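# Pack a grinder body into the open carton

## Task

Put one grinder body inside the open carton, then open the gripper so the robot is no longer holding it.

## Robot and tools

Robot: two arms, left_arm and right_arm, each ending in a parallel two-finger gripper. All positions are in one shared scene frame. Its origin sits on the table top midway between the arms, +x points out across the table, +z points up, and left_arm is mounted on the +y side. Bases: left_arm at (-0.024, +0.356, 0) with quat_wxyz (+0.996, 0, 0, +0.087); right_arm at (+0.006, -0.344, 0) with quat_wxyz (+0.997, 0, 0, +0.071). The names left and right refer to the arms, not to image sides. The fingers point along the gripper's +z axis and close along its y axis. end_effector_position is the point between the finger pads, about 1 cm short of the tips. Reported hand positions can be a little off, more so at long reach, and motions often stop a centimetre or more short of the target, usually low.

The row format is shared by all moving tools: 16 plain numbers covering both arms, even when only one arm should move. The first 8 are left_arm: x, y, z in metres, then qw, qx, qy, qz (w first), then opening. The next 8 are right_arm in the same order. Position and quaternion are an absolute target pose in the scene frame, not an offset. Opening runs from -1 (closed) to +1 (fully open, 0.094 m). To hold an arm still, resend the exact pose from the last result taken before it stopped, plus the opening you want. To keep a gripper's orientation, keep sending the same target quaternion rather than copying the reported one, which drifts. A call is refused, and nothing is sent, if a target lies more than 0.6 m from that arm's last reported position along any of its gripper's axes.

execute_actions takes actions, a list with at most one item, and an optional pictures boolean. Pictures are included by default. An empty list only returns the current state. {"rows": [[16 numbers], ...], "steps": n} applies one row per 1/30 s control step for up to 15 steps (15 by default), with 1 to 15 rows. If there are fewer rows than steps, the last row repeats. {"steps": n} without rows is a wait of up to 300 steps, counted from the previous result, so reply time uses some of them. On every step the commanded pose is clipped to within 70 mm and 16 degrees of the measured pose. The arm then follows by damped inverse kinematics, favouring position over orientation. After an action ends, the arm only finishes its last clipped pose, so reaching a far target needs further calls.

move takes target (one 16-number row, absolute) and an optional speed in m/s, from 0.002 to 0.5 with a default of 0.25. Turning is capped at twice that value in rad/s. Both grippers travel in straight lines that finish together, lasting 0.5 to 10 s, and they turn the short way round. The opening is applied at the start. The path does not avoid obstacles or the other arm, and the gripper can lag, stray or overshoot speed. Its result adds a move: line giving the ending (done, off_target, moving, held, fault), any limits (paced = pose clipped; held = some steps blocked by a check, after which the arm may jump quickly), and each gripper's distance from its target.

wait takes seconds (0 to 10) and sends nothing new. zoom_image takes camera (cam_high, cam_left_wrist or cam_right_wrist, each 504x504) and region [x0, y0, x1, y1] in pixels from the top-left corner, at most 504x504, and returns a closer view of that camera's latest image. read_manual(section="licences") returns only licence text. finished_scene(scene) ends the numbered scene (1 or 2) for good and reports whether the goal was met.

Result lines: the state line gives each gripper's position and quaternion. grip_measured is the measured finger opening on the command scale, and the last joint value gives it in metres. A pose unreachable line or HELD marks steps where a clearance check altered or blocked the command. Hand target is the pose the controller is currently driving toward. Joint torques are noisy and offset. MOTOR HOT appears from 75 °C. At 90 °C the arm stops for 10 s. At 100 °C it goes limp and drops. FAULT lines report stops.

Gripping: command an opening about 0.03 below grip_measured to hold firmly, or closer to it for a lighter hold. Fingers can squeeze hard on first contact. Parts can be tugged and loose objects pushed by outside disturbances, so grip securely.

Avoid: knocking anything off the table, which fails the task; letting the arms hit or press on each other; fast impacts, or targets set deep past a contact, because speed and overshoot raise the force; dropping or slamming the part; and holding loads so long that motors overheat.

Each tool is called after "Emit:" by a JSON object that holds its "api" and its "payload", one argument or row to a line.

## Session

Emit:
{"api": "execute_actions", "payload": {
  "actions": []
}}

Scene clock: 0.00 s of 4400.00 s.
left_arm: end_effector_position=(+0.3751, -0.1884, +0.2774) grip_measured=+1.000 end_effector_quat_wxyz=(+0.576, +0.502, +0.608, -0.216) | right_arm: end_effector_position=(+0.3616, -0.5153, +0.1267) grip_measured=+1.000 end_effector_quat_wxyz=(+0.271, +0.207, +0.930, +0.138)
Joint positions: left_arm=[-1.076  2.24   2.048 -0.057  0.143  0.366  0.094] | right_arm=[-0.803  1.673  1.254 -0.741 -0.477 -0.121  0.094]
Joint velocities: left_arm=[-0.012  0.002 -0.017 -0.081  0.022 -0.066  0.   ] | right_arm=[-0.022 -0.007  0.012  0.051  0.007  0.022  0.   ]
Joint torques (N m, as the arm reports them, + toward a larger angle): no reading
Hand target (left_arm): +0.373, -0.187, +0.305; +0.597, +0.491, +0.594, -0.225
Hand target (right_arm): +0.366, -0.516, +0.138; +0.288, +0.199, +0.927, +0.136

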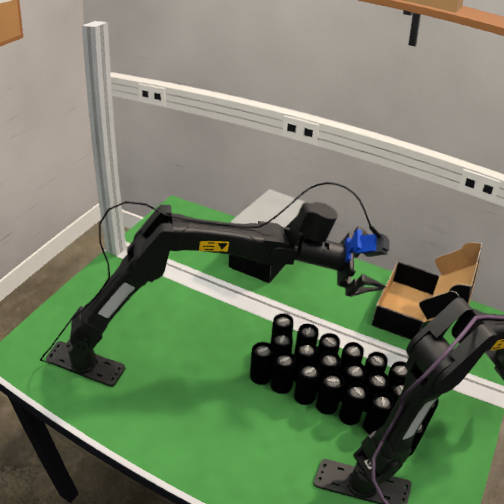

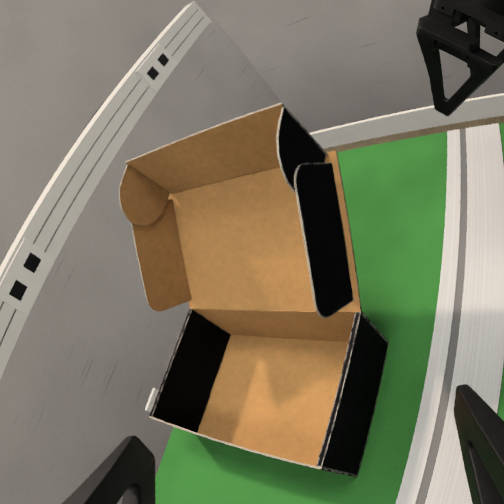

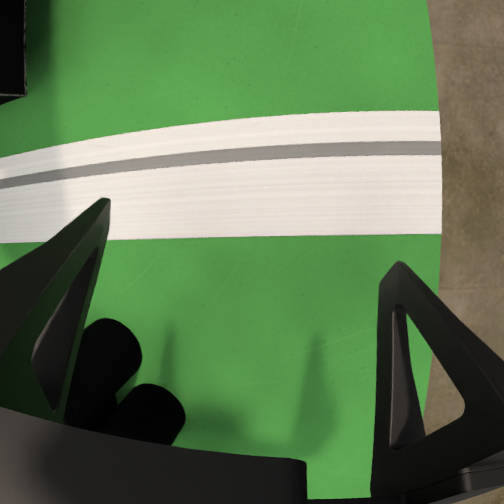

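Emit:
{"api": "move", "payload": {
  "target": [0.25,0.35,0.3,0.5,0,0.866,0,1,0.27,-0.42,0.25,0.12,0,0.99,0,1]
}}

Scene clock: 4.53 s of 4400.00 s.
left_arm: end_effector_position=(+0.2465, +0.3482, +0.2734) grip_measured=+1.000 end_effector_quat_wxyz=(+0.471, +0.006, +0.882, +0.009) | right_arm: end_effector_position=(+0.2678, -0.4240, +0.2339) grip_measured=+1.000 end_effector_quat_wxyz=(+0.095, +0.012, +0.995, +0.005)
Joint positions: left_arm=[-0.261  0.795  0.982 -0.778 -0.082 -0.029  0.094] | right_arm=[-0.491  1.484  1.637 -1.546 -0.073 -0.318  0.094]
Joint velocities: left_arm=[-0.007  0.012  0.012  0.081  0.037  0.037  0.   ] | right_arm=[-0.012 -0.012 -0.032 -0.022  0.022 -0.066  0.   ]
Joint torques (N m, as the arm reports them, + toward a larger angle): left_arm=[ 0.81 -2.87  9.71  2.09  0.12  0.02] | right_arm=[ 0.76 -6.03  7.54  0.45 -0.05 -0.12]
Hand target (left_arm): +0.244, +0.349, +0.295; +0.498, +0.005, +0.867, +0.005
Hand target (right_arm): +0.268, -0.421, +0.248; +0.119, +0.002, +0.993, -0.003
Off the commanded pose (left_arm): 0.027 m, 4 deg.
Off the commanded pose (right_arm): 0.017 m, 3 deg.
move: off_target (left_arm, right_arm)

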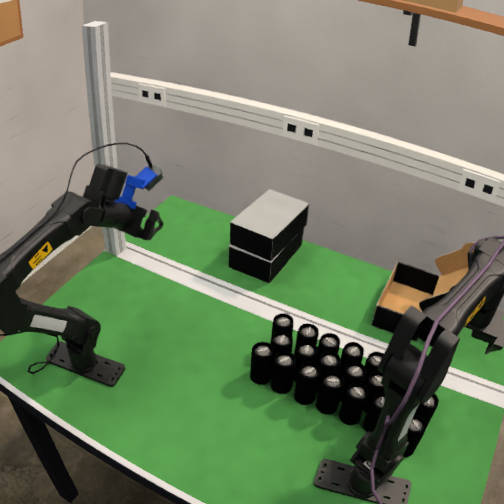

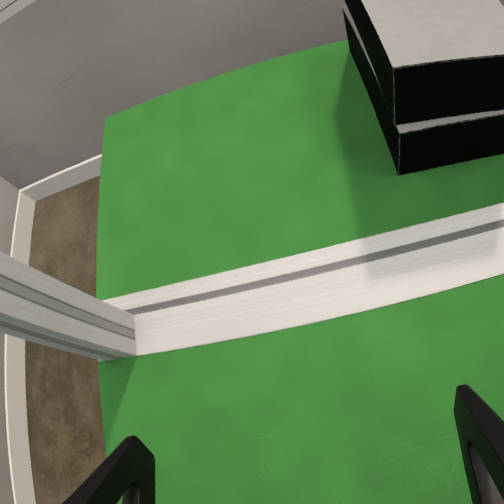

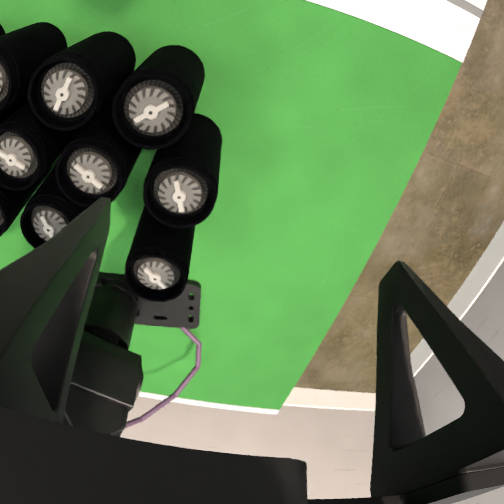

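Emit:
{"api": "move", "payload": {
  "target": [0.2465,0.348,0.2734,0.471,0,0.882,0,1,0.15,-0.39,0.18,0.05,0,1,0,0.7]
}}

Emit:
{"api": "move", "payload": {
  "target": [0.2465,0.348,0.2734,0.471,0,0.882,0,1,0.138,-0.388,0.125,0,0,1,0,0.7],
  "speed": 0.1
}}

Scene clock: 7.90 s of 4400.00 s.
left_arm: end_effector_position=(+0.2455, +0.3469, +0.2719) grip_measured=+1.000 end_effector_quat_wxyz=(+0.468, +0.007, +0.884, +0.005) | right_arm: end_effector_position=(+0.1515, -0.3889, +0.1772) grip_measured=+0.703 end_effector_quat_wxyz=(+0.039, +0.002, +0.999, +0.004)
Joint positions: left_arm=[-0.261  0.795  0.982 -0.785 -0.074 -0.032  0.094] | right_arm=[-0.491  1.073  1.132 -1.559 -0.034 -0.344  0.08 ]
Joint velocities: left_arm=[-0.007 -0.007 -0.007 -0.081 -0.007 -0.081  0.   ] | right_arm=[ 0.022 -0.002 -0.007  0.037  0.037  0.007 -0.   ]
Joint torques (N m, as the arm reports them, + toward a larger angle): left_arm=[ 0.68 -0.45  6.81  2.07  0.1  -0.08] | right_arm=[-0.62 -2.34  4.98  0.36 -0.01 -0.14]
Hand target (left_arm): +0.246, +0.348, +0.273; +0.471, +0.000, +0.882, +0.000
Hand target (right_arm): +0.150, -0.390, +0.179; +0.050, +0.001, +0.999, -0.001
Off the commanded pose (left_arm): 0.002 m, 1 deg.
Off the commanded pose (right_arm): 0.003 m, 1 deg.
move: done

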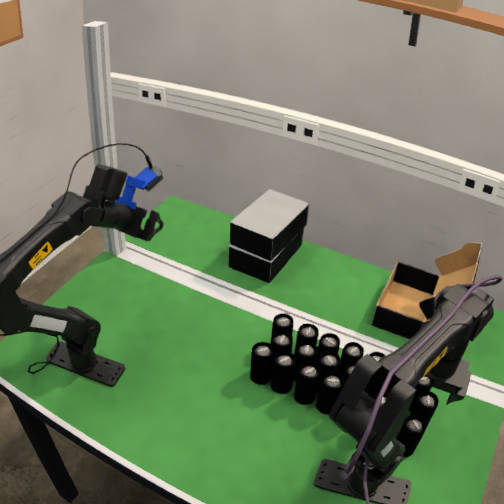

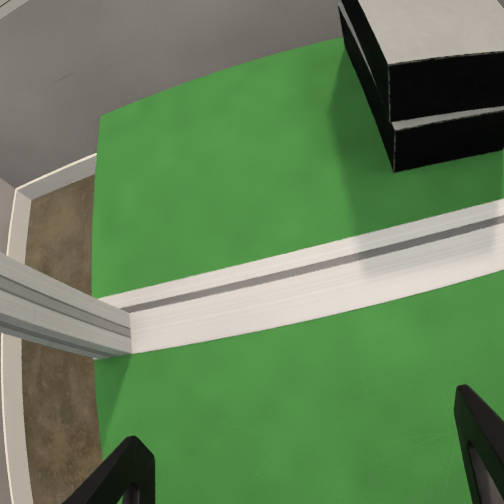

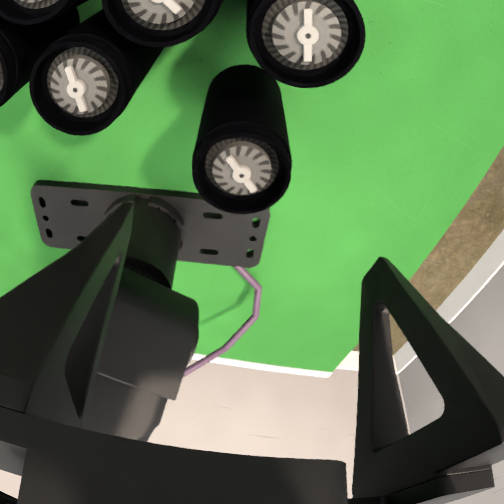

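Scene clock: 8.97 s of 4400.00 s.
left_arm: end_effector_position=(+0.2450, +0.3468, +0.2711) grip_measured=+1.000 end_effector_quat_wxyz=(+0.466, +0.007, +0.885, +0.005) | right_arm: end_effector_position=(+0.1337, -0.3880, +0.1236) grip_measured=+0.703 end_effector_quat_wxyz=(-0.018, +0.001, +1.000, +0.007)
Joint positions: left_arm=[-0.261  0.795  0.982 -0.789 -0.073 -0.033  0.094] | right_arm=[-0.485  1.073  0.917 -1.454 -0.001 -0.341  0.08 ]
Joint velocities: left_arm=[-0.002  0.002 -0.012 -0.037  0.037 -0.022  0.   ] | right_arm=[-0.007  0.012 -0.002  0.051 -0.095 -0.022 -0.   ]
Joint torques (N m, as the arm reports them, + toward a larger angle): left_arm=[ 0.72 -0.46  6.85  2.15  0.12 -0.09] | right_arm=[ 0.89 -2.45  5.1   0.31  0.03  0.08]
Hand target (left_arm): +0.246, +0.348, +0.273; +0.471, -0.000, +0.882, +0.000
Hand target (right_arm): +0.138, -0.388, +0.125; -0.000, +0.000, +1.000, -0.000
Off the commanded pose (left_arm): 0.003 m, 1 deg.
Off the commanded pose (right_arm): 0.004 m, 2 deg.
move: done

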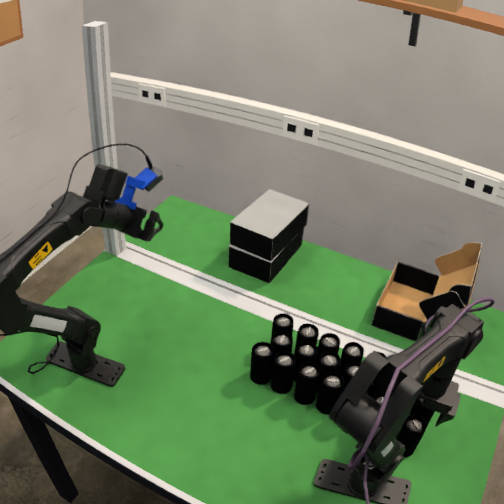

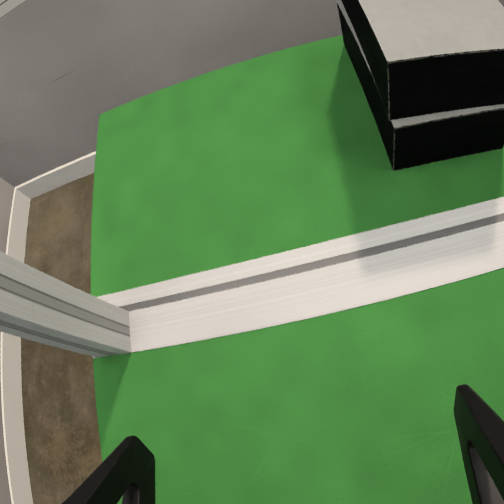

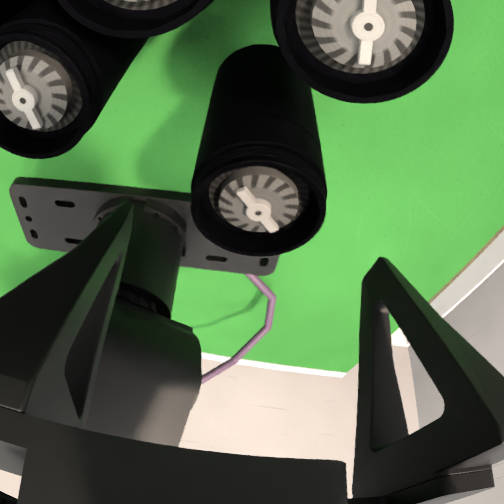

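Smaller part this time.

Emit:
{"api": "move", "payload": {
  "target": [0.2465,0.348,0.2734,0.471,0,0.882,0,1,0.13,-0.388,0.075,0.05,0,1,0,0.7],
  "speed": 0.08
}}

Emit:
{"api": "move", "payload": {
  "target": [0.2465,0.348,0.2734,0.471,0,0.882,0,1,0.13,-0.388,0.075,0.05,0,1,0,-0.03]
}}

Scene clock: 11.97 s of 4400.00 s.
left_arm: end_effector_position=(+0.2444, +0.3469, +0.2703) grip_measured=+1.000 end_effector_quat_wxyz=(+0.465, +0.007, +0.885, +0.005) | right_arm: end_effector_position=(+0.1254, -0.3872, +0.0726) grip_measured=+0.703 end_effector_quat_wxyz=(+0.028, -0.001, +1.000, +0.002)
Joint positions: left_arm=[-0.261  0.795  0.982 -0.793 -0.073 -0.033  0.094] | right_arm=[-0.535  0.935  0.654 -1.241 -0.025 -0.395  0.08 ]
Joint velocities: left_arm=[-0.002  0.007  0.007  0.007 -0.081 -0.007  0.   ] | right_arm=[-0.002 -0.007 -0.017  0.051 -0.007 -0.066 -0.   ]
Joint torques (N m, as the arm reports them, + toward a larger angle): left_arm=[ 0.74 -0.42  6.75  2.16  0.08 -0.07] | right_arm=[-0.73 -1.95  5.11  0.46 -0.18 -0.13]
Hand target (left_arm): +0.246, +0.348, +0.273; +0.471, -0.000, +0.882, +0.000
Hand target (right_arm): +0.131, -0.388, +0.074; +0.050, -0.001, +0.999, +0.001
Off the commanded pose (left_arm): 0.004 m, 1 deg.
Off the commanded pose (right_arm): 0.005 m, 3 deg.
move: off_target (right_arm)

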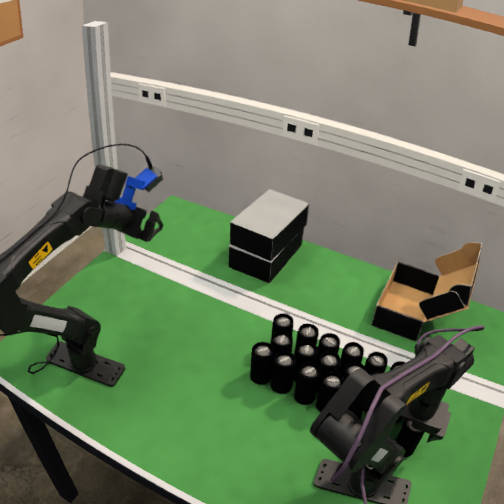

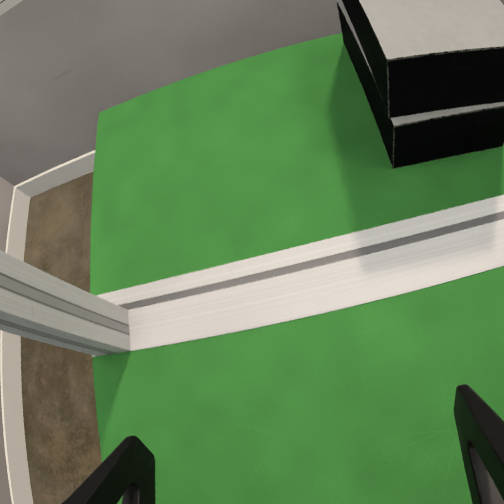

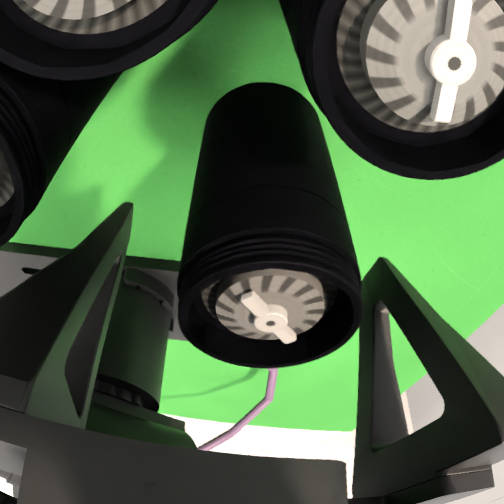

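Scene clock: 12.67 s of 4400.00 s.
left_arm: end_effector_position=(+0.2440, +0.3469, +0.2697) grip_measured=+1.000 end_effector_quat_wxyz=(+0.463, +0.007, +0.886, +0.005) | right_arm: end_effector_position=(+0.1254, -0.3876, +0.0726) grip_measured=+0.032 end_effector_quat_wxyz=(+0.027, -0.001, +1.000, +0.001)
Joint positions: left_arm=[-0.261  0.795  0.982 -0.796 -0.073 -0.033  0.094] | right_arm=[-0.535  0.935  0.654 -1.24  -0.023 -0.395  0.048]
Joint velocities: left_arm=[-0.017 -0.017 -0.002 -0.007 -0.051  0.022  0.   ] | right_arm=[-0.002  0.002 -0.007 -0.022 -0.051  0.037 -0.   ]
Joint torques (N m, as the arm reports them, + toward a larger angle): left_arm=[ 0.7  -0.43  6.87  2.21  0.09 -0.07] | right_arm=[-0.71 -2.08  5.24  0.43 -0.18 -0.13]
Hand target (left_arm): +0.246, +0.348, +0.273; +0.471, -0.000, +0.882, +0.000
Hand target (right_arm): +0.130, -0.388, +0.075; +0.050, -0.000, +0.999, -0.000
Off the commanded pose (left_arm): 0.005 m, 1 deg.
Off the commanded pose (right_arm): 0.005 m, 3 deg.
move: off_target (right_arm)

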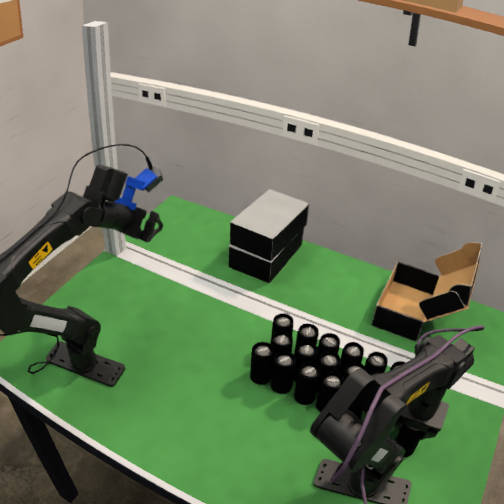

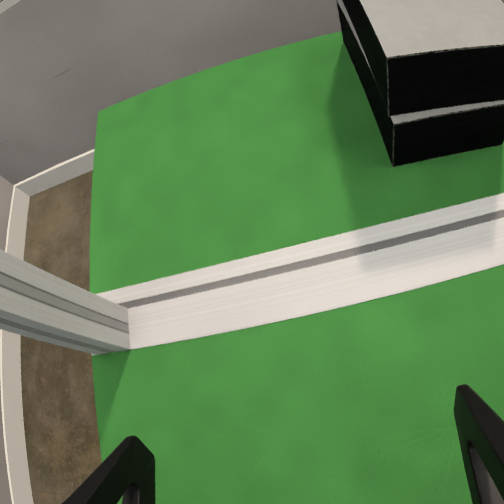

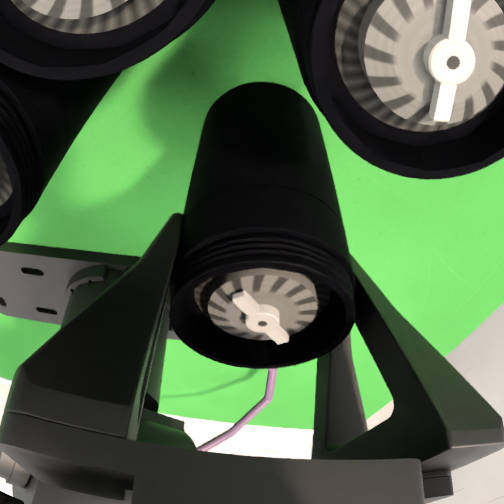

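Emit:
{"api": "move", "payload": {
  "target": [0.2465,0.348,0.2734,0.471,0,0.882,0,1,0.135,-0.386,0.215,0.14,0,0.99,0,-0.01]
}}

Emit:
{"api": "move", "payload": {
  "target": [0.2465,0.348,0.2734,0.471,0,0.882,0,1,0.13,-0.1,0.22,0.07,-0.5,0.86,0.04,-0.01]
}}

Emit:
{"api": "move", "payload": {
  "target": [0.2465,0.348,0.2734,0.471,0,0.882,0,1,0.03,0.14,0.15,0.06,-0.707,0.707,0.06,-0.01]
}}

Emit:
{"api": "move", "payload": {
  "target": [0.2465,0.348,0.2734,0.471,0,0.882,0,1,0.03,0.14,0.095,0.045,-0.707,0.707,0.045,-0.01],
  "speed": 0.06
}}

Scene clock: 16.60 s of 4400.00 s.
left_arm: end_effector_position=(+0.2436, +0.3469, +0.2691) grip_measured=+1.000 end_effector_quat_wxyz=(+0.462, +0.007, +0.887, +0.005) | right_arm: end_effector_position=(+0.1342, -0.3880, +0.2018) grip_measured=+0.032 end_effector_quat_wxyz=(+0.129, +0.002, +0.992, -0.007)
Joint positions: left_arm=[-0.261  0.795  0.982 -0.799 -0.073 -0.033  0.094] | right_arm=[-0.62   0.889  1.139 -1.582 -0.104 -0.46   0.048]
Joint velocities: left_arm=[ 0.012 -0.017  0.012 -0.037 -0.007  0.037  0.   ] | right_arm=[-0.007 -0.007 -0.007 -0.066 -0.022 -0.066 -0.002]
Joint torques (N m, as the arm reports them, + toward a larger angle): left_arm=[ 0.74 -0.53  6.73  2.24  0.1  -0.08] | right_arm=[-0.58 -1.12  7.46  0.58 -0.28 -0.13]
Hand target (left_arm): +0.246, +0.348, +0.273; +0.471, -0.000, +0.882, +0.000
Hand target (right_arm): +0.136, -0.386, +0.213; +0.157, -0.000, +0.987, -0.011
Off the commanded pose (left_arm): 0.005 m, 2 deg.
Off the commanded pose (right_arm): 0.013 m, 2 deg.
joint sent to its limit (right arm) — the command would take joint 4 (wrist pitch) past its lower limit, so that joint was sent only as far as its limit.
move: off_target (right_arm)

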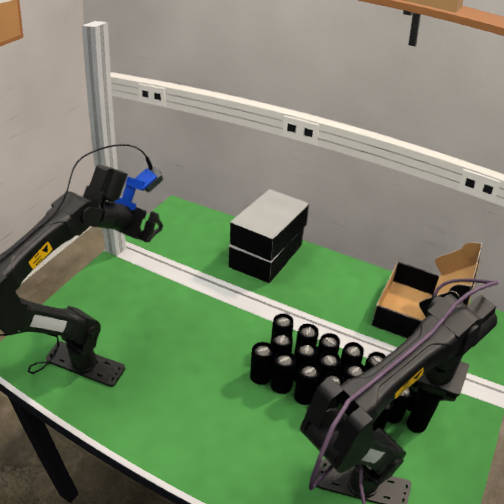

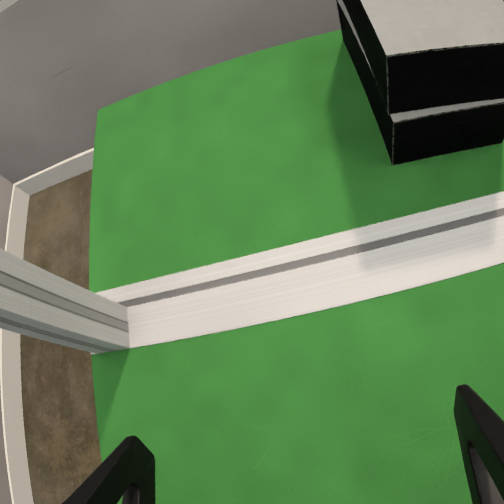

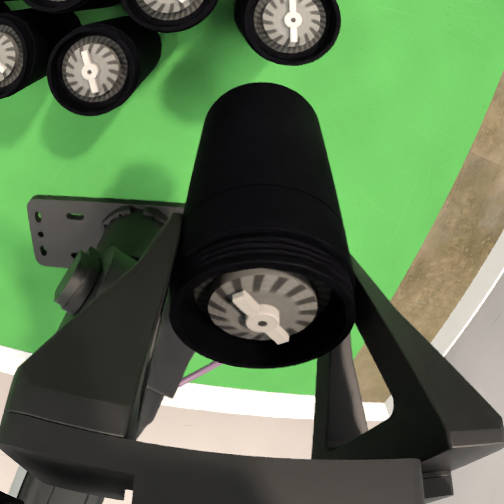

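Scene clock: 19.20 s of 4400.00 s.
left_arm: end_effector_position=(+0.2430, +0.3470, +0.2682) grip_measured=+1.000 end_effector_quat_wxyz=(+0.460, +0.007, +0.888, +0.005) | right_arm: end_effector_position=(+0.1270, -0.1194, +0.2097) grip_measured=+0.032 end_effector_quat_wxyz=(+0.035, -0.493, +0.869, +0.014)
Joint positions: left_arm=[-0.261  0.795  0.982 -0.803 -0.073 -0.033  0.094] | right_arm=[ 0.939  1.48   1.545 -1.562  0.014  0.049  0.048]
Joint velocities: left_arm=[-0.002 -0.022  0.022  0.022 -0.037 -0.007  0.   ] | right_arm=[-0.002 -0.007  0.012 -0.066 -0.037  0.007  0.001]
Joint torques (N m, as the arm reports them, + toward a larger angle): left_arm=[ 0.77 -0.68  6.92  2.29  0.11 -0.09] | right_arm=[ 0.61 -4.63  8.37  0.45 -0.09 -0.14]
Hand target (left_arm): +0.246, +0.348, +0.273; +0.471, -0.000, +0.882, +0.000
Hand target (right_arm): +0.128, -0.109, +0.222; +0.058, -0.501, +0.863, +0.033
Off the commanded pose (left_arm): 0.006 m, 2 deg.
Off the commanded pose (right_arm): 0.022 m, 5 deg.
move: off_target (right_arm)

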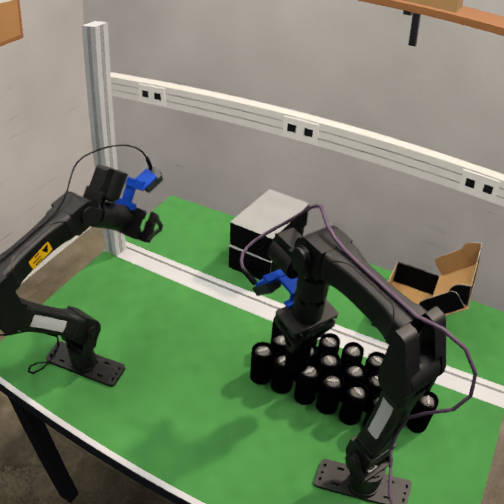

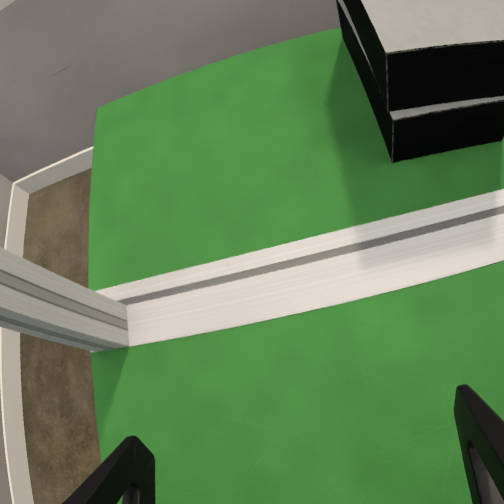

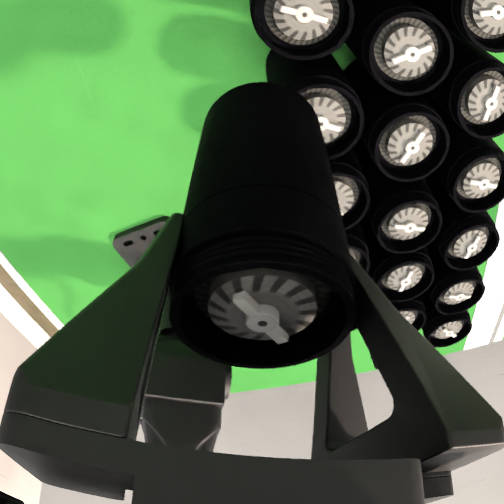

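Scene clock: 21.20 s of 4400.00 s.
left_arm: end_effector_position=(+0.2425, +0.3470, +0.2675) grip_measured=+1.000 end_effector_quat_wxyz=(+0.459, +0.007, +0.889, +0.005) | right_arm: end_effector_position=(+0.0335, +0.1325, +0.1359) grip_measured=+0.032 end_effector_quat_wxyz=(+0.040, -0.703, +0.709, +0.037)
Joint positions: left_arm=[-0.261  0.795  0.982 -0.807 -0.073 -0.033  0.094] | right_arm=[ 1.368  2.381  2.473 -1.553 -0.001 -0.051  0.048]
Joint velocities: left_arm=[ 0.002  0.002  0.002  0.022  0.051 -0.022  0.   ] | right_arm=[ 0.007 -0.002 -0.012 -0.022 -0.051  0.007 -0.   ]
Joint torques (N m, as the arm reports them, + toward a larger angle): left_arm=[ 0.65 -0.51  6.75  2.3   0.1  -0.08] | right_arm=[  0.22 -11.95   8.28   0.4   -0.08  -0.13]
Hand target (left_arm): +0.246, +0.348, +0.273; +0.471, -0.000, +0.882, +0.000
Hand target (right_arm): +0.032, +0.139, +0.152; -0.058, +0.705, -0.704, -0.057
Off the commanded pose (left_arm): 0.007 m, 2 deg.
Off the commanded pose (right_arm): 0.016 m, 3 deg.
move: off_target (right_arm)

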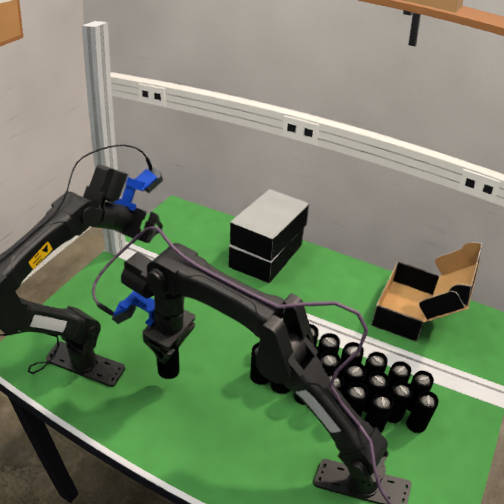

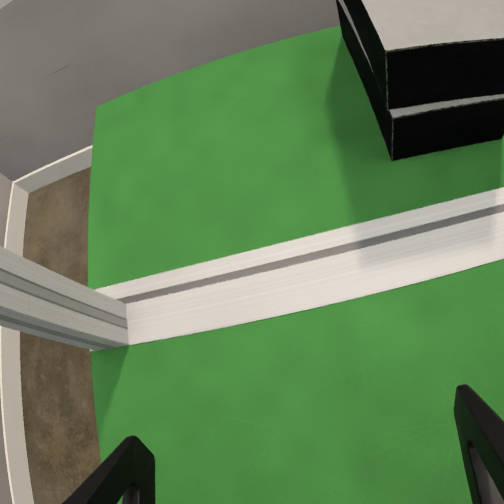

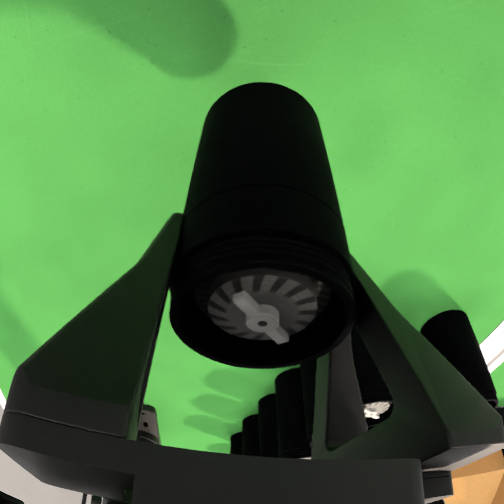

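Scene clock: 22.20 s of 4400.00 s.
left_arm: end_effector_position=(+0.2422, +0.3471, +0.2672) grip_measured=+1.000 end_effector_quat_wxyz=(+0.458, +0.007, +0.889, +0.005) | right_arm: end_effector_position=(+0.0331, +0.1282, +0.0808) grip_measured=+0.032 end_effector_quat_wxyz=(+0.019, -0.703, +0.710, +0.018)
Joint positions: left_arm=[-0.261  0.795  0.982 -0.809 -0.073 -0.033  0.094] | right_arm=[ 1.368  2.367  2.229 -1.38  -0.002 -0.051  0.048]
Joint velocities: left_arm=[ 0.002 -0.002  0.017 -0.007 -0.007  0.037  0.   ] | right_arm=[ 0.002 -0.007 -0.012  0.037  0.007 -0.051 -0.   ]
Joint torques (N m, as the arm reports them, + toward a larger angle): left_arm=[ 0.8  -0.53  6.77  2.32  0.12 -0.03] | right_arm=[  0.42 -13.38   5.2    0.68  -0.09  -0.07]
Hand target (left_arm): +0.246, +0.348, +0.273; +0.471, -0.000, +0.882, +0.000
Hand target (right_arm): +0.030, +0.139, +0.095; -0.044, +0.706, -0.706, -0.044
Off the commanded pose (left_arm): 0.008 m, 2 deg.
Off the commanded pose (right_arm): 0.019 m, 4 deg.
move: off_target (right_arm)

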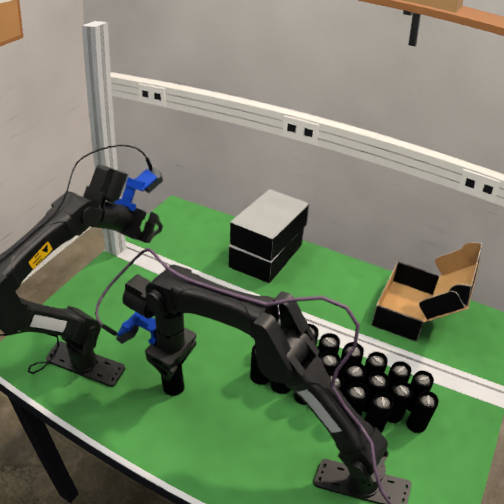

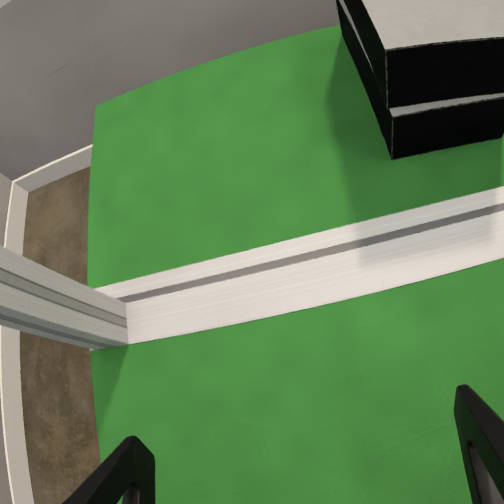

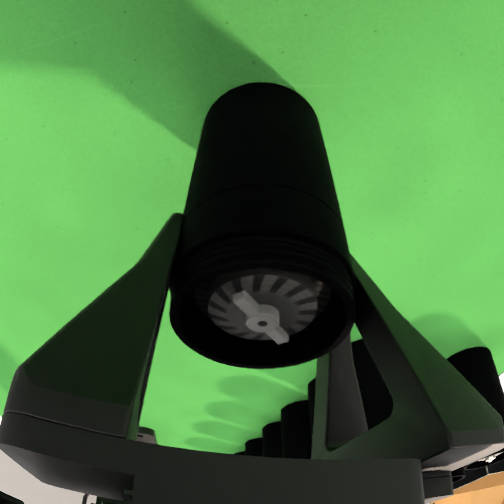

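Emit:
{"api": "move", "payload": {
  "target": [0.2465,0.348,0.2734,0.471,0,0.882,0,1,0.03,0.14,0.095,0.045,-0.707,0.707,0.045,1]
}}

Emit:
{"api": "move", "payload": {
  "target": [0.2465,0.348,0.2734,0.471,0,0.882,0,1,0.037,0.119,0.075,0.49,-0.51,0.51,0.49,1]
}}

Scene clock: 24.57 s of 4400.00 s.
left_arm: end_effector_position=(+0.2418, +0.3471, +0.2666) grip_measured=+1.000 end_effector_quat_wxyz=(+0.457, +0.007, +0.890, +0.005) | right_arm: end_effector_position=(+0.0335, +0.1345, +0.0811) grip_measured=+1.000 end_effector_quat_wxyz=(+0.028, -0.703, +0.710, +0.027)
Joint positions: left_arm=[-0.261  0.795  0.982 -0.811 -0.073 -0.033  0.094] | right_arm=[ 1.368  2.367  2.229 -1.354 -0.002 -0.051  0.094]
Joint velocities: left_arm=[-0.002  0.007 -0.007 -0.022 -0.022  0.022  0.   ] | right_arm=[-0.007  0.002  0.022  0.007 -0.037 -0.007  0.   ]
Joint torques (N m, as the arm reports them, + toward a larger angle): left_arm=[ 0.78 -0.55  6.7   2.39  0.08 -0.08] | right_arm=[  0.46 -13.41   4.99   0.51  -0.06  -0.08]
Hand target (left_arm): +0.246, +0.348, +0.273; +0.471, -0.000, +0.882, +0.000
Hand target (right_arm): +0.030, +0.140, +0.095; -0.044, +0.706, -0.705, -0.045
Off the commanded pose (left_arm): 0.008 m, 2 deg.
Off the commanded pose (right_arm): 0.015 m, 3 deg.
move: off_target (right_arm)

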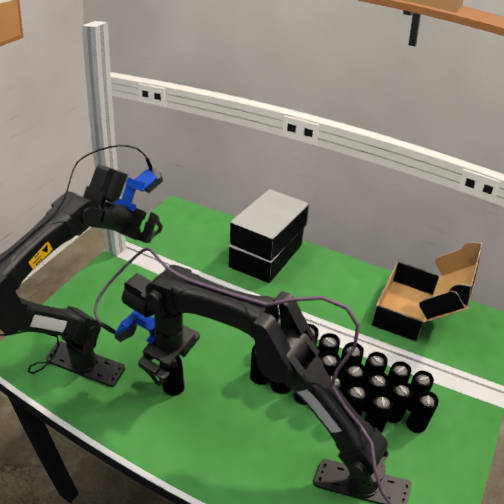

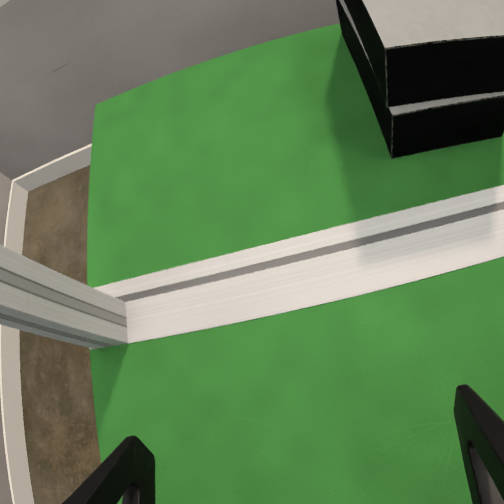

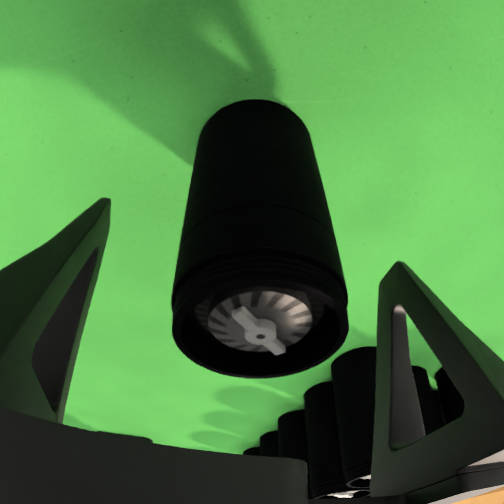

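Scene clock: 28.23 s of 4400.00 s.
left_arm: end_effector_position=(+0.2413, +0.3471, +0.2659) grip_measured=+1.000 end_effector_quat_wxyz=(+0.455, +0.007, +0.890, +0.005) | right_arm: end_effector_position=(+0.0332, +0.1217, +0.0677) grip_measured=+1.000 end_effector_quat_wxyz=(+0.474, -0.530, +0.509, +0.484)
Joint positions: left_arm=[-0.261  0.795  0.982 -0.815 -0.073 -0.033  0.094] | right_arm=[ 1.312  2.178  0.562  1.534 -0.146 -0.022  0.094]
Joint velocities: left_arm=[-0.002 -0.012 -0.017  0.007  0.051  0.037  0.   ] | right_arm=[ 0.017 -0.012  0.007 -0.007  0.022 -0.081  0.   ]
Joint torques (N m, as the arm reports them, + toward a larger angle): left_arm=[ 0.75 -0.65  6.82  2.43  0.07 -0.1 ] | right_arm=[-0.74 -6.94  2.57  1.8  -0.1   0.09]
Hand target (left_arm): +0.246, +0.348, +0.274; +0.471, -0.000, +0.882, +0.000
Hand target (right_arm): +0.037, +0.122, +0.072; -0.478, +0.522, -0.508, -0.491
Off the commanded pose (left_arm): 0.009 m, 2 deg.
Off the commanded pose (right_arm): 0.009 m, 3 deg.
joint sent to its limit (right arm) — the command would take joint 4 (wrist pitch) past its upper limit, so that joint was sent only as far as its limit.
move: off_target (right_arm)

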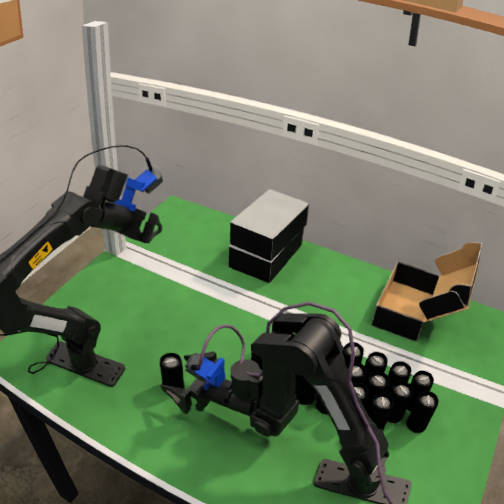

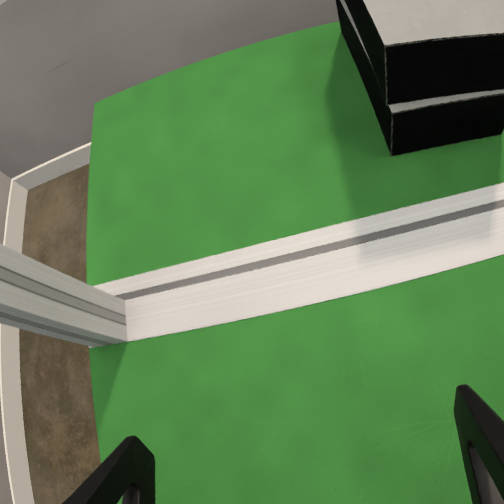

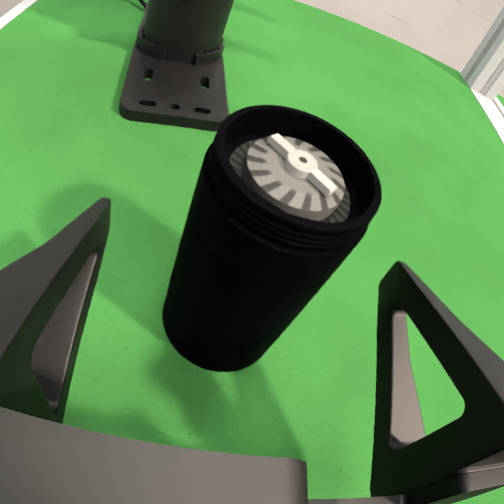

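A bit deeper and lower.

Emit:
{"api": "move", "payload": {
  "target": [0.2465,0.348,0.2734,0.471,0,0.882,0,1,0.037,0.133,0.067,0.49,-0.51,0.51,0.49,1],
  "speed": 0.05
}}

Emit:
{"api": "move", "payload": {
  "target": [0.2465,0.348,0.2734,0.471,0,0.882,0,1,0.037,0.133,0.067,0.49,-0.51,0.51,0.49,-0.01]
}}

Emit:
{"api": "move", "payload": {
  "target": [0.2465,0.348,0.2734,0.471,0,0.882,0,1,0.05,0.08,0.25,0.27,-0.65,0.65,0.27,-0.01]
}}

Emit:
{"api": "move", "payload": {
  "target": [0.2465,0.348,0.2734,0.471,0,0.882,0,1,0.535,-0.25,0.195,0.2,0,0.98,0,-0.01]
}}

Scene clock: 32.30 s of 4400.00 s.
left_arm: end_effector_position=(+0.2411, +0.3472, +0.2656) grip_measured=+1.000 end_effector_quat_wxyz=(+0.454, +0.007, +0.891, +0.006) | right_arm: end_effector_position=(+0.0389, +0.1275, +0.0617) grip_measured=+1.000 end_effector_quat_wxyz=(+0.480, -0.523, +0.517, +0.477)
Joint positions: left_arm=[-0.261  0.795  0.982 -0.816 -0.073 -0.033  0.094] | right_arm=[ 1.312  2.212  0.589  1.539 -0.118 -0.019  0.094]
Joint velocities: left_arm=[ 0.007 -0.022  0.012  0.022  0.007  0.007  0.   ] | right_arm=[-0.012  0.012 -0.022  0.022 -0.022  0.066  0.   ]
Joint torques (N m, as the arm reports them, + toward a larger angle): left_arm=[ 0.67 -0.46  6.91  2.41  0.11 -0.07] | right_arm=[ 0.65 -6.74  4.16  1.77  0.04  0.11]
Hand target (left_arm): +0.246, +0.348, +0.273; +0.471, -0.000, +0.882, +0.000
Hand target (right_arm): +0.037, +0.133, +0.067; -0.486, +0.514, -0.513, -0.486
Off the commanded pose (left_arm): 0.010 m, 2 deg.
Off the commanded pose (right_arm): 0.008 m, 3 deg.
joint sent to its limit (right arm) — the command would take joint 4 (wrist pitch) past its upper limit, so that joint was sent only as far as its limit.
After step 90, 0.27 s passed at rest.
move: off_target (right_arm)

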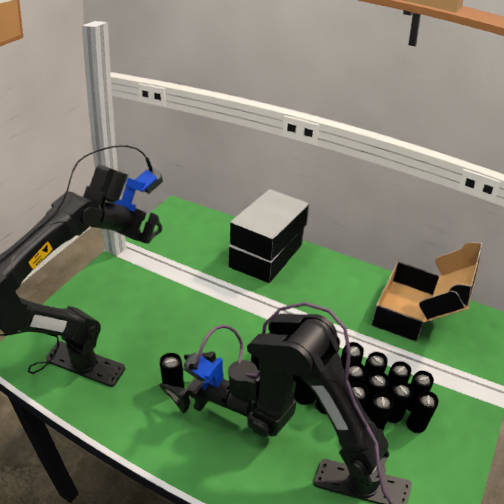

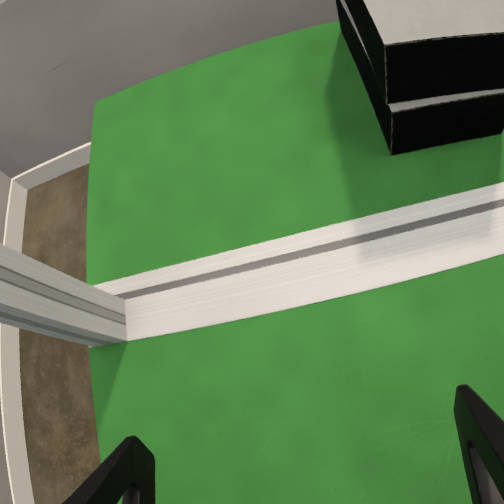

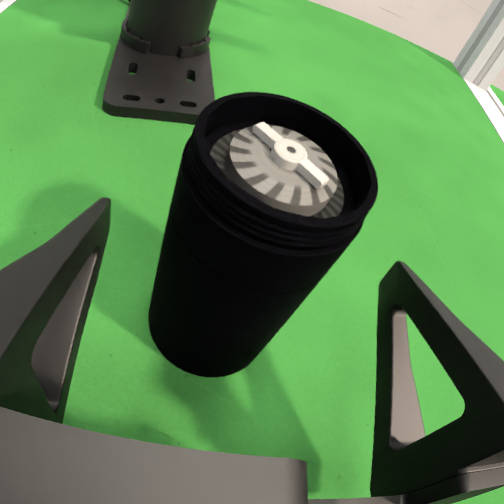

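Scene clock: 33.00 s of 4400.00 s.
left_arm: end_effector_position=(+0.2409, +0.3472, +0.2654) grip_measured=+1.000 end_effector_quat_wxyz=(+0.454, +0.007, +0.891, +0.006) | right_arm: end_effector_position=(+0.0376, +0.1275, +0.0614) grip_measured=+0.031 end_effector_quat_wxyz=(+0.479, -0.525, +0.516, +0.478)
Joint positions: left_arm=[-0.261  0.795  0.982 -0.817 -0.073 -0.033  0.094] | right_arm=[ 1.313  2.212  0.589  1.538 -0.122 -0.019  0.048]
Joint velocities: left_arm=[-0.012 -0.007 -0.012 -0.022 -0.037  0.081  0.   ] | right_arm=[-0.012 -0.007  0.002 -0.007 -0.007 -0.022 -0.001]
Joint torques (N m, as the arm reports them, + toward a larger angle): left_arm=[ 0.75 -0.63  6.87  2.42  0.12 -0.07] | right_arm=[ 0.57 -6.68  4.12  1.78  0.11  0.11]
Hand target (left_arm): +0.246, +0.348, +0.274; +0.471, -0.000, +0.882, +0.000
Hand target (right_arm): +0.037, +0.133, +0.067; -0.485, +0.514, -0.513, -0.486
Off the commanded pose (left_arm): 0.010 m, 2 deg.
Off the commanded pose (right_arm): 0.008 m, 3 deg.
joint sent to its limit (right arm) — the command would take joint 4 (wrist pitch) past its upper limit, so that joint was sent only as far as its limit.
move: off_target (right_arm)

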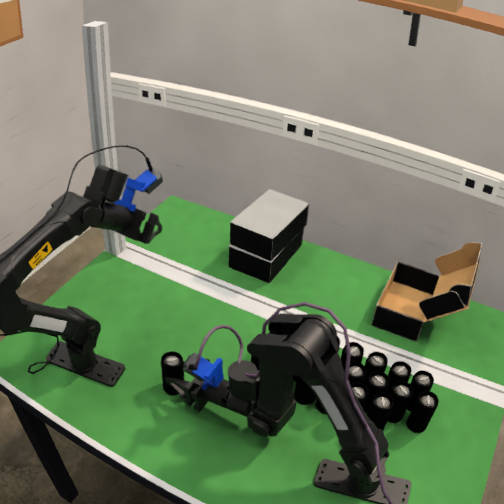

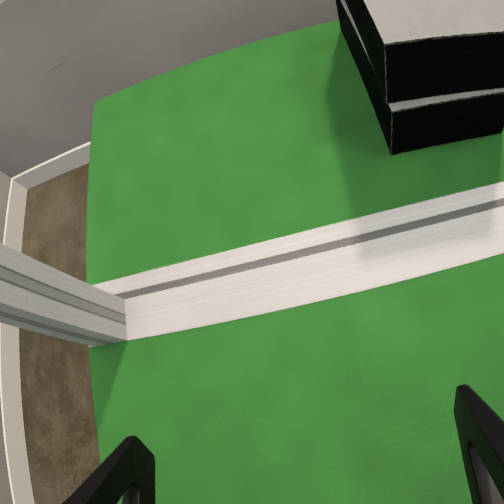

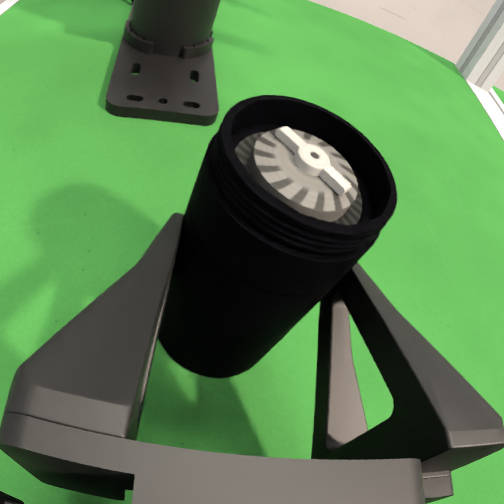

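Scene clock: 35.17 s of 4400.00 s.
left_arm: end_effector_position=(+0.2409, +0.3472, +0.2654) grip_measured=+1.000 end_effector_quat_wxyz=(+0.454, +0.007, +0.891, +0.006) | right_arm: end_effector_position=(+0.0435, +0.0663, +0.2217) grip_measured=+0.031 end_effector_quat_wxyz=(+0.236, -0.659, +0.670, +0.248)
Joint positions: left_arm=[-0.261  0.795  0.982 -0.817 -0.073 -0.033  0.094] | right_arm=[ 1.292  1.505  1.386 -0.759 -0.098 -0.084  0.048]
Joint velocities: left_arm=[-0.022 -0.017  0.007  0.037 -0.022 -0.022  0.   ] | right_arm=[ 0.017  0.012 -0.017 -0.037 -0.037  0.022 -0.   ]
Joint torques (N m, as the arm reports them, + toward a larger angle): left_arm=[ 0.7  -0.45  6.9   2.45  0.11 -0.1 ] | right_arm=[-0.7  -6.77  9.13  1.55 -0.04 -0.12]
Hand target (left_arm): +0.246, +0.348, +0.273; +0.471, -0.000, +0.882, +0.000
Hand target (right_arm): +0.049, +0.076, +0.250; -0.272, +0.648, -0.658, -0.271
Off the commanded pose (left_arm): 0.010 m, 2 deg.
Off the commanded pose (right_arm): 0.032 m, 5 deg.
move: off_target (right_arm)

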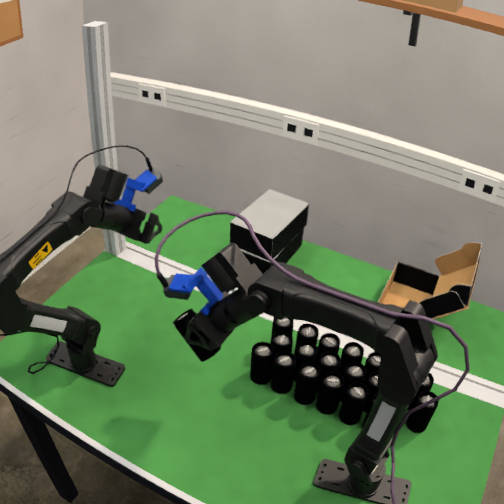

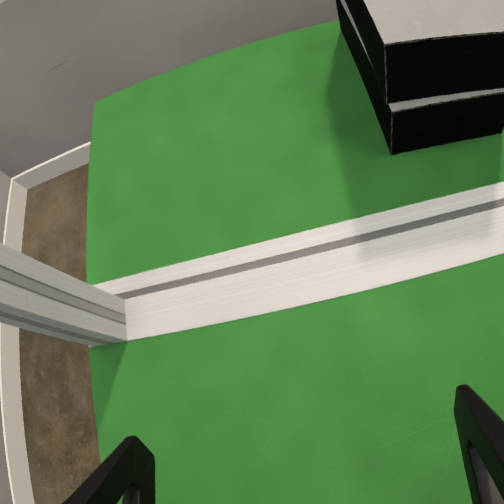

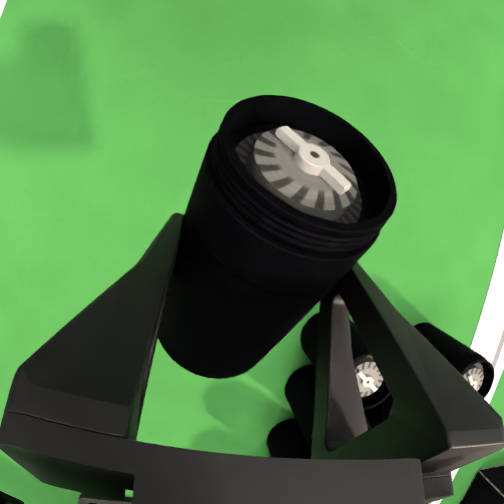

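Scene clock: 39.50 s of 4400.00 s.
left_arm: end_effector_position=(+0.2410, +0.3472, +0.2655) grip_measured=+1.000 end_effector_quat_wxyz=(+0.454, +0.007, +0.891, +0.006) | right_arm: end_effector_position=(+0.5246, -0.2425, +0.1760) grip_measured=+0.030 end_effector_quat_wxyz=(+0.171, -0.003, +0.985, +0.010)
Joint positions: left_arm=[-0.261  0.795  0.982 -0.817 -0.073 -0.033  0.094] | right_arm=[ 0.066  2.501  2.818 -1.547  0.05   0.193  0.048]
Joint velocities: left_arm=[-0.007 -0.002 -0.007 -0.022 -0.022  0.007  0.   ] | right_arm=[ 0.022  0.002 -0.002 -0.007 -0.037  0.022 -0.   ]
Joint torques (N m, as the arm reports them, + toward a larger angle): left_arm=[ 0.73 -0.47  6.83  2.4   0.12 -0.05] | right_arm=[ -0.05 -12.6    8.14   0.92   0.12   0.08]
Hand target (left_arm): +0.246, +0.348, +0.274; +0.471, -0.000, +0.882, +0.000
Hand target (right_arm): +0.532, -0.243, +0.198; +0.208, +0.005, +0.978, +0.013
Off the commanded pose (left_arm): 0.010 m, 2 deg.
Off the commanded pose (right_arm): 0.023 m, 4 deg.
elbow stopped short (right arm): the move would have taken joint 3 (elbow) straighter than the controller allows; a more bent joint 3 avoids this.
move: off_target (right_arm)

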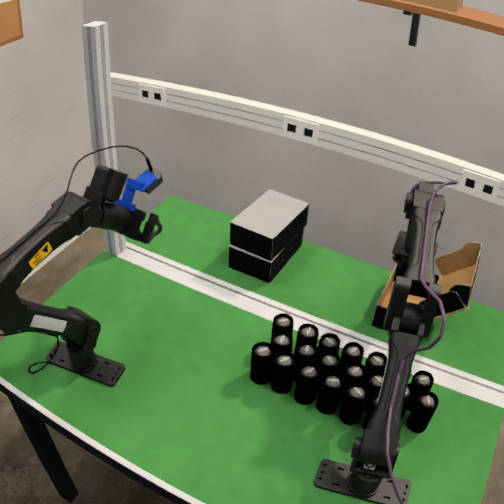

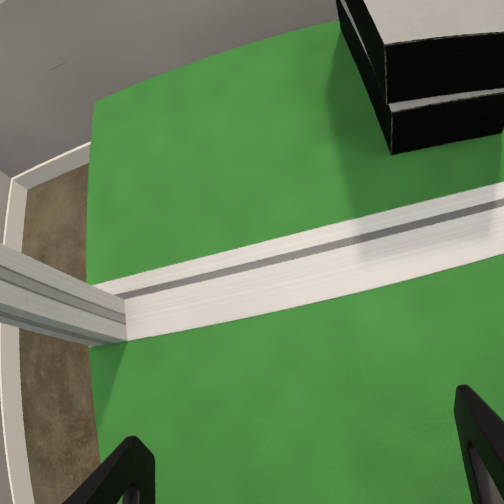

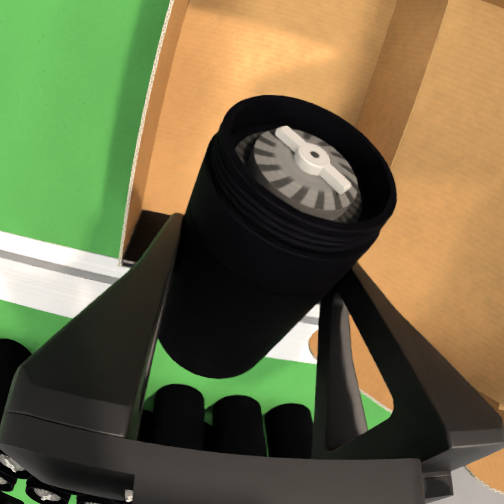

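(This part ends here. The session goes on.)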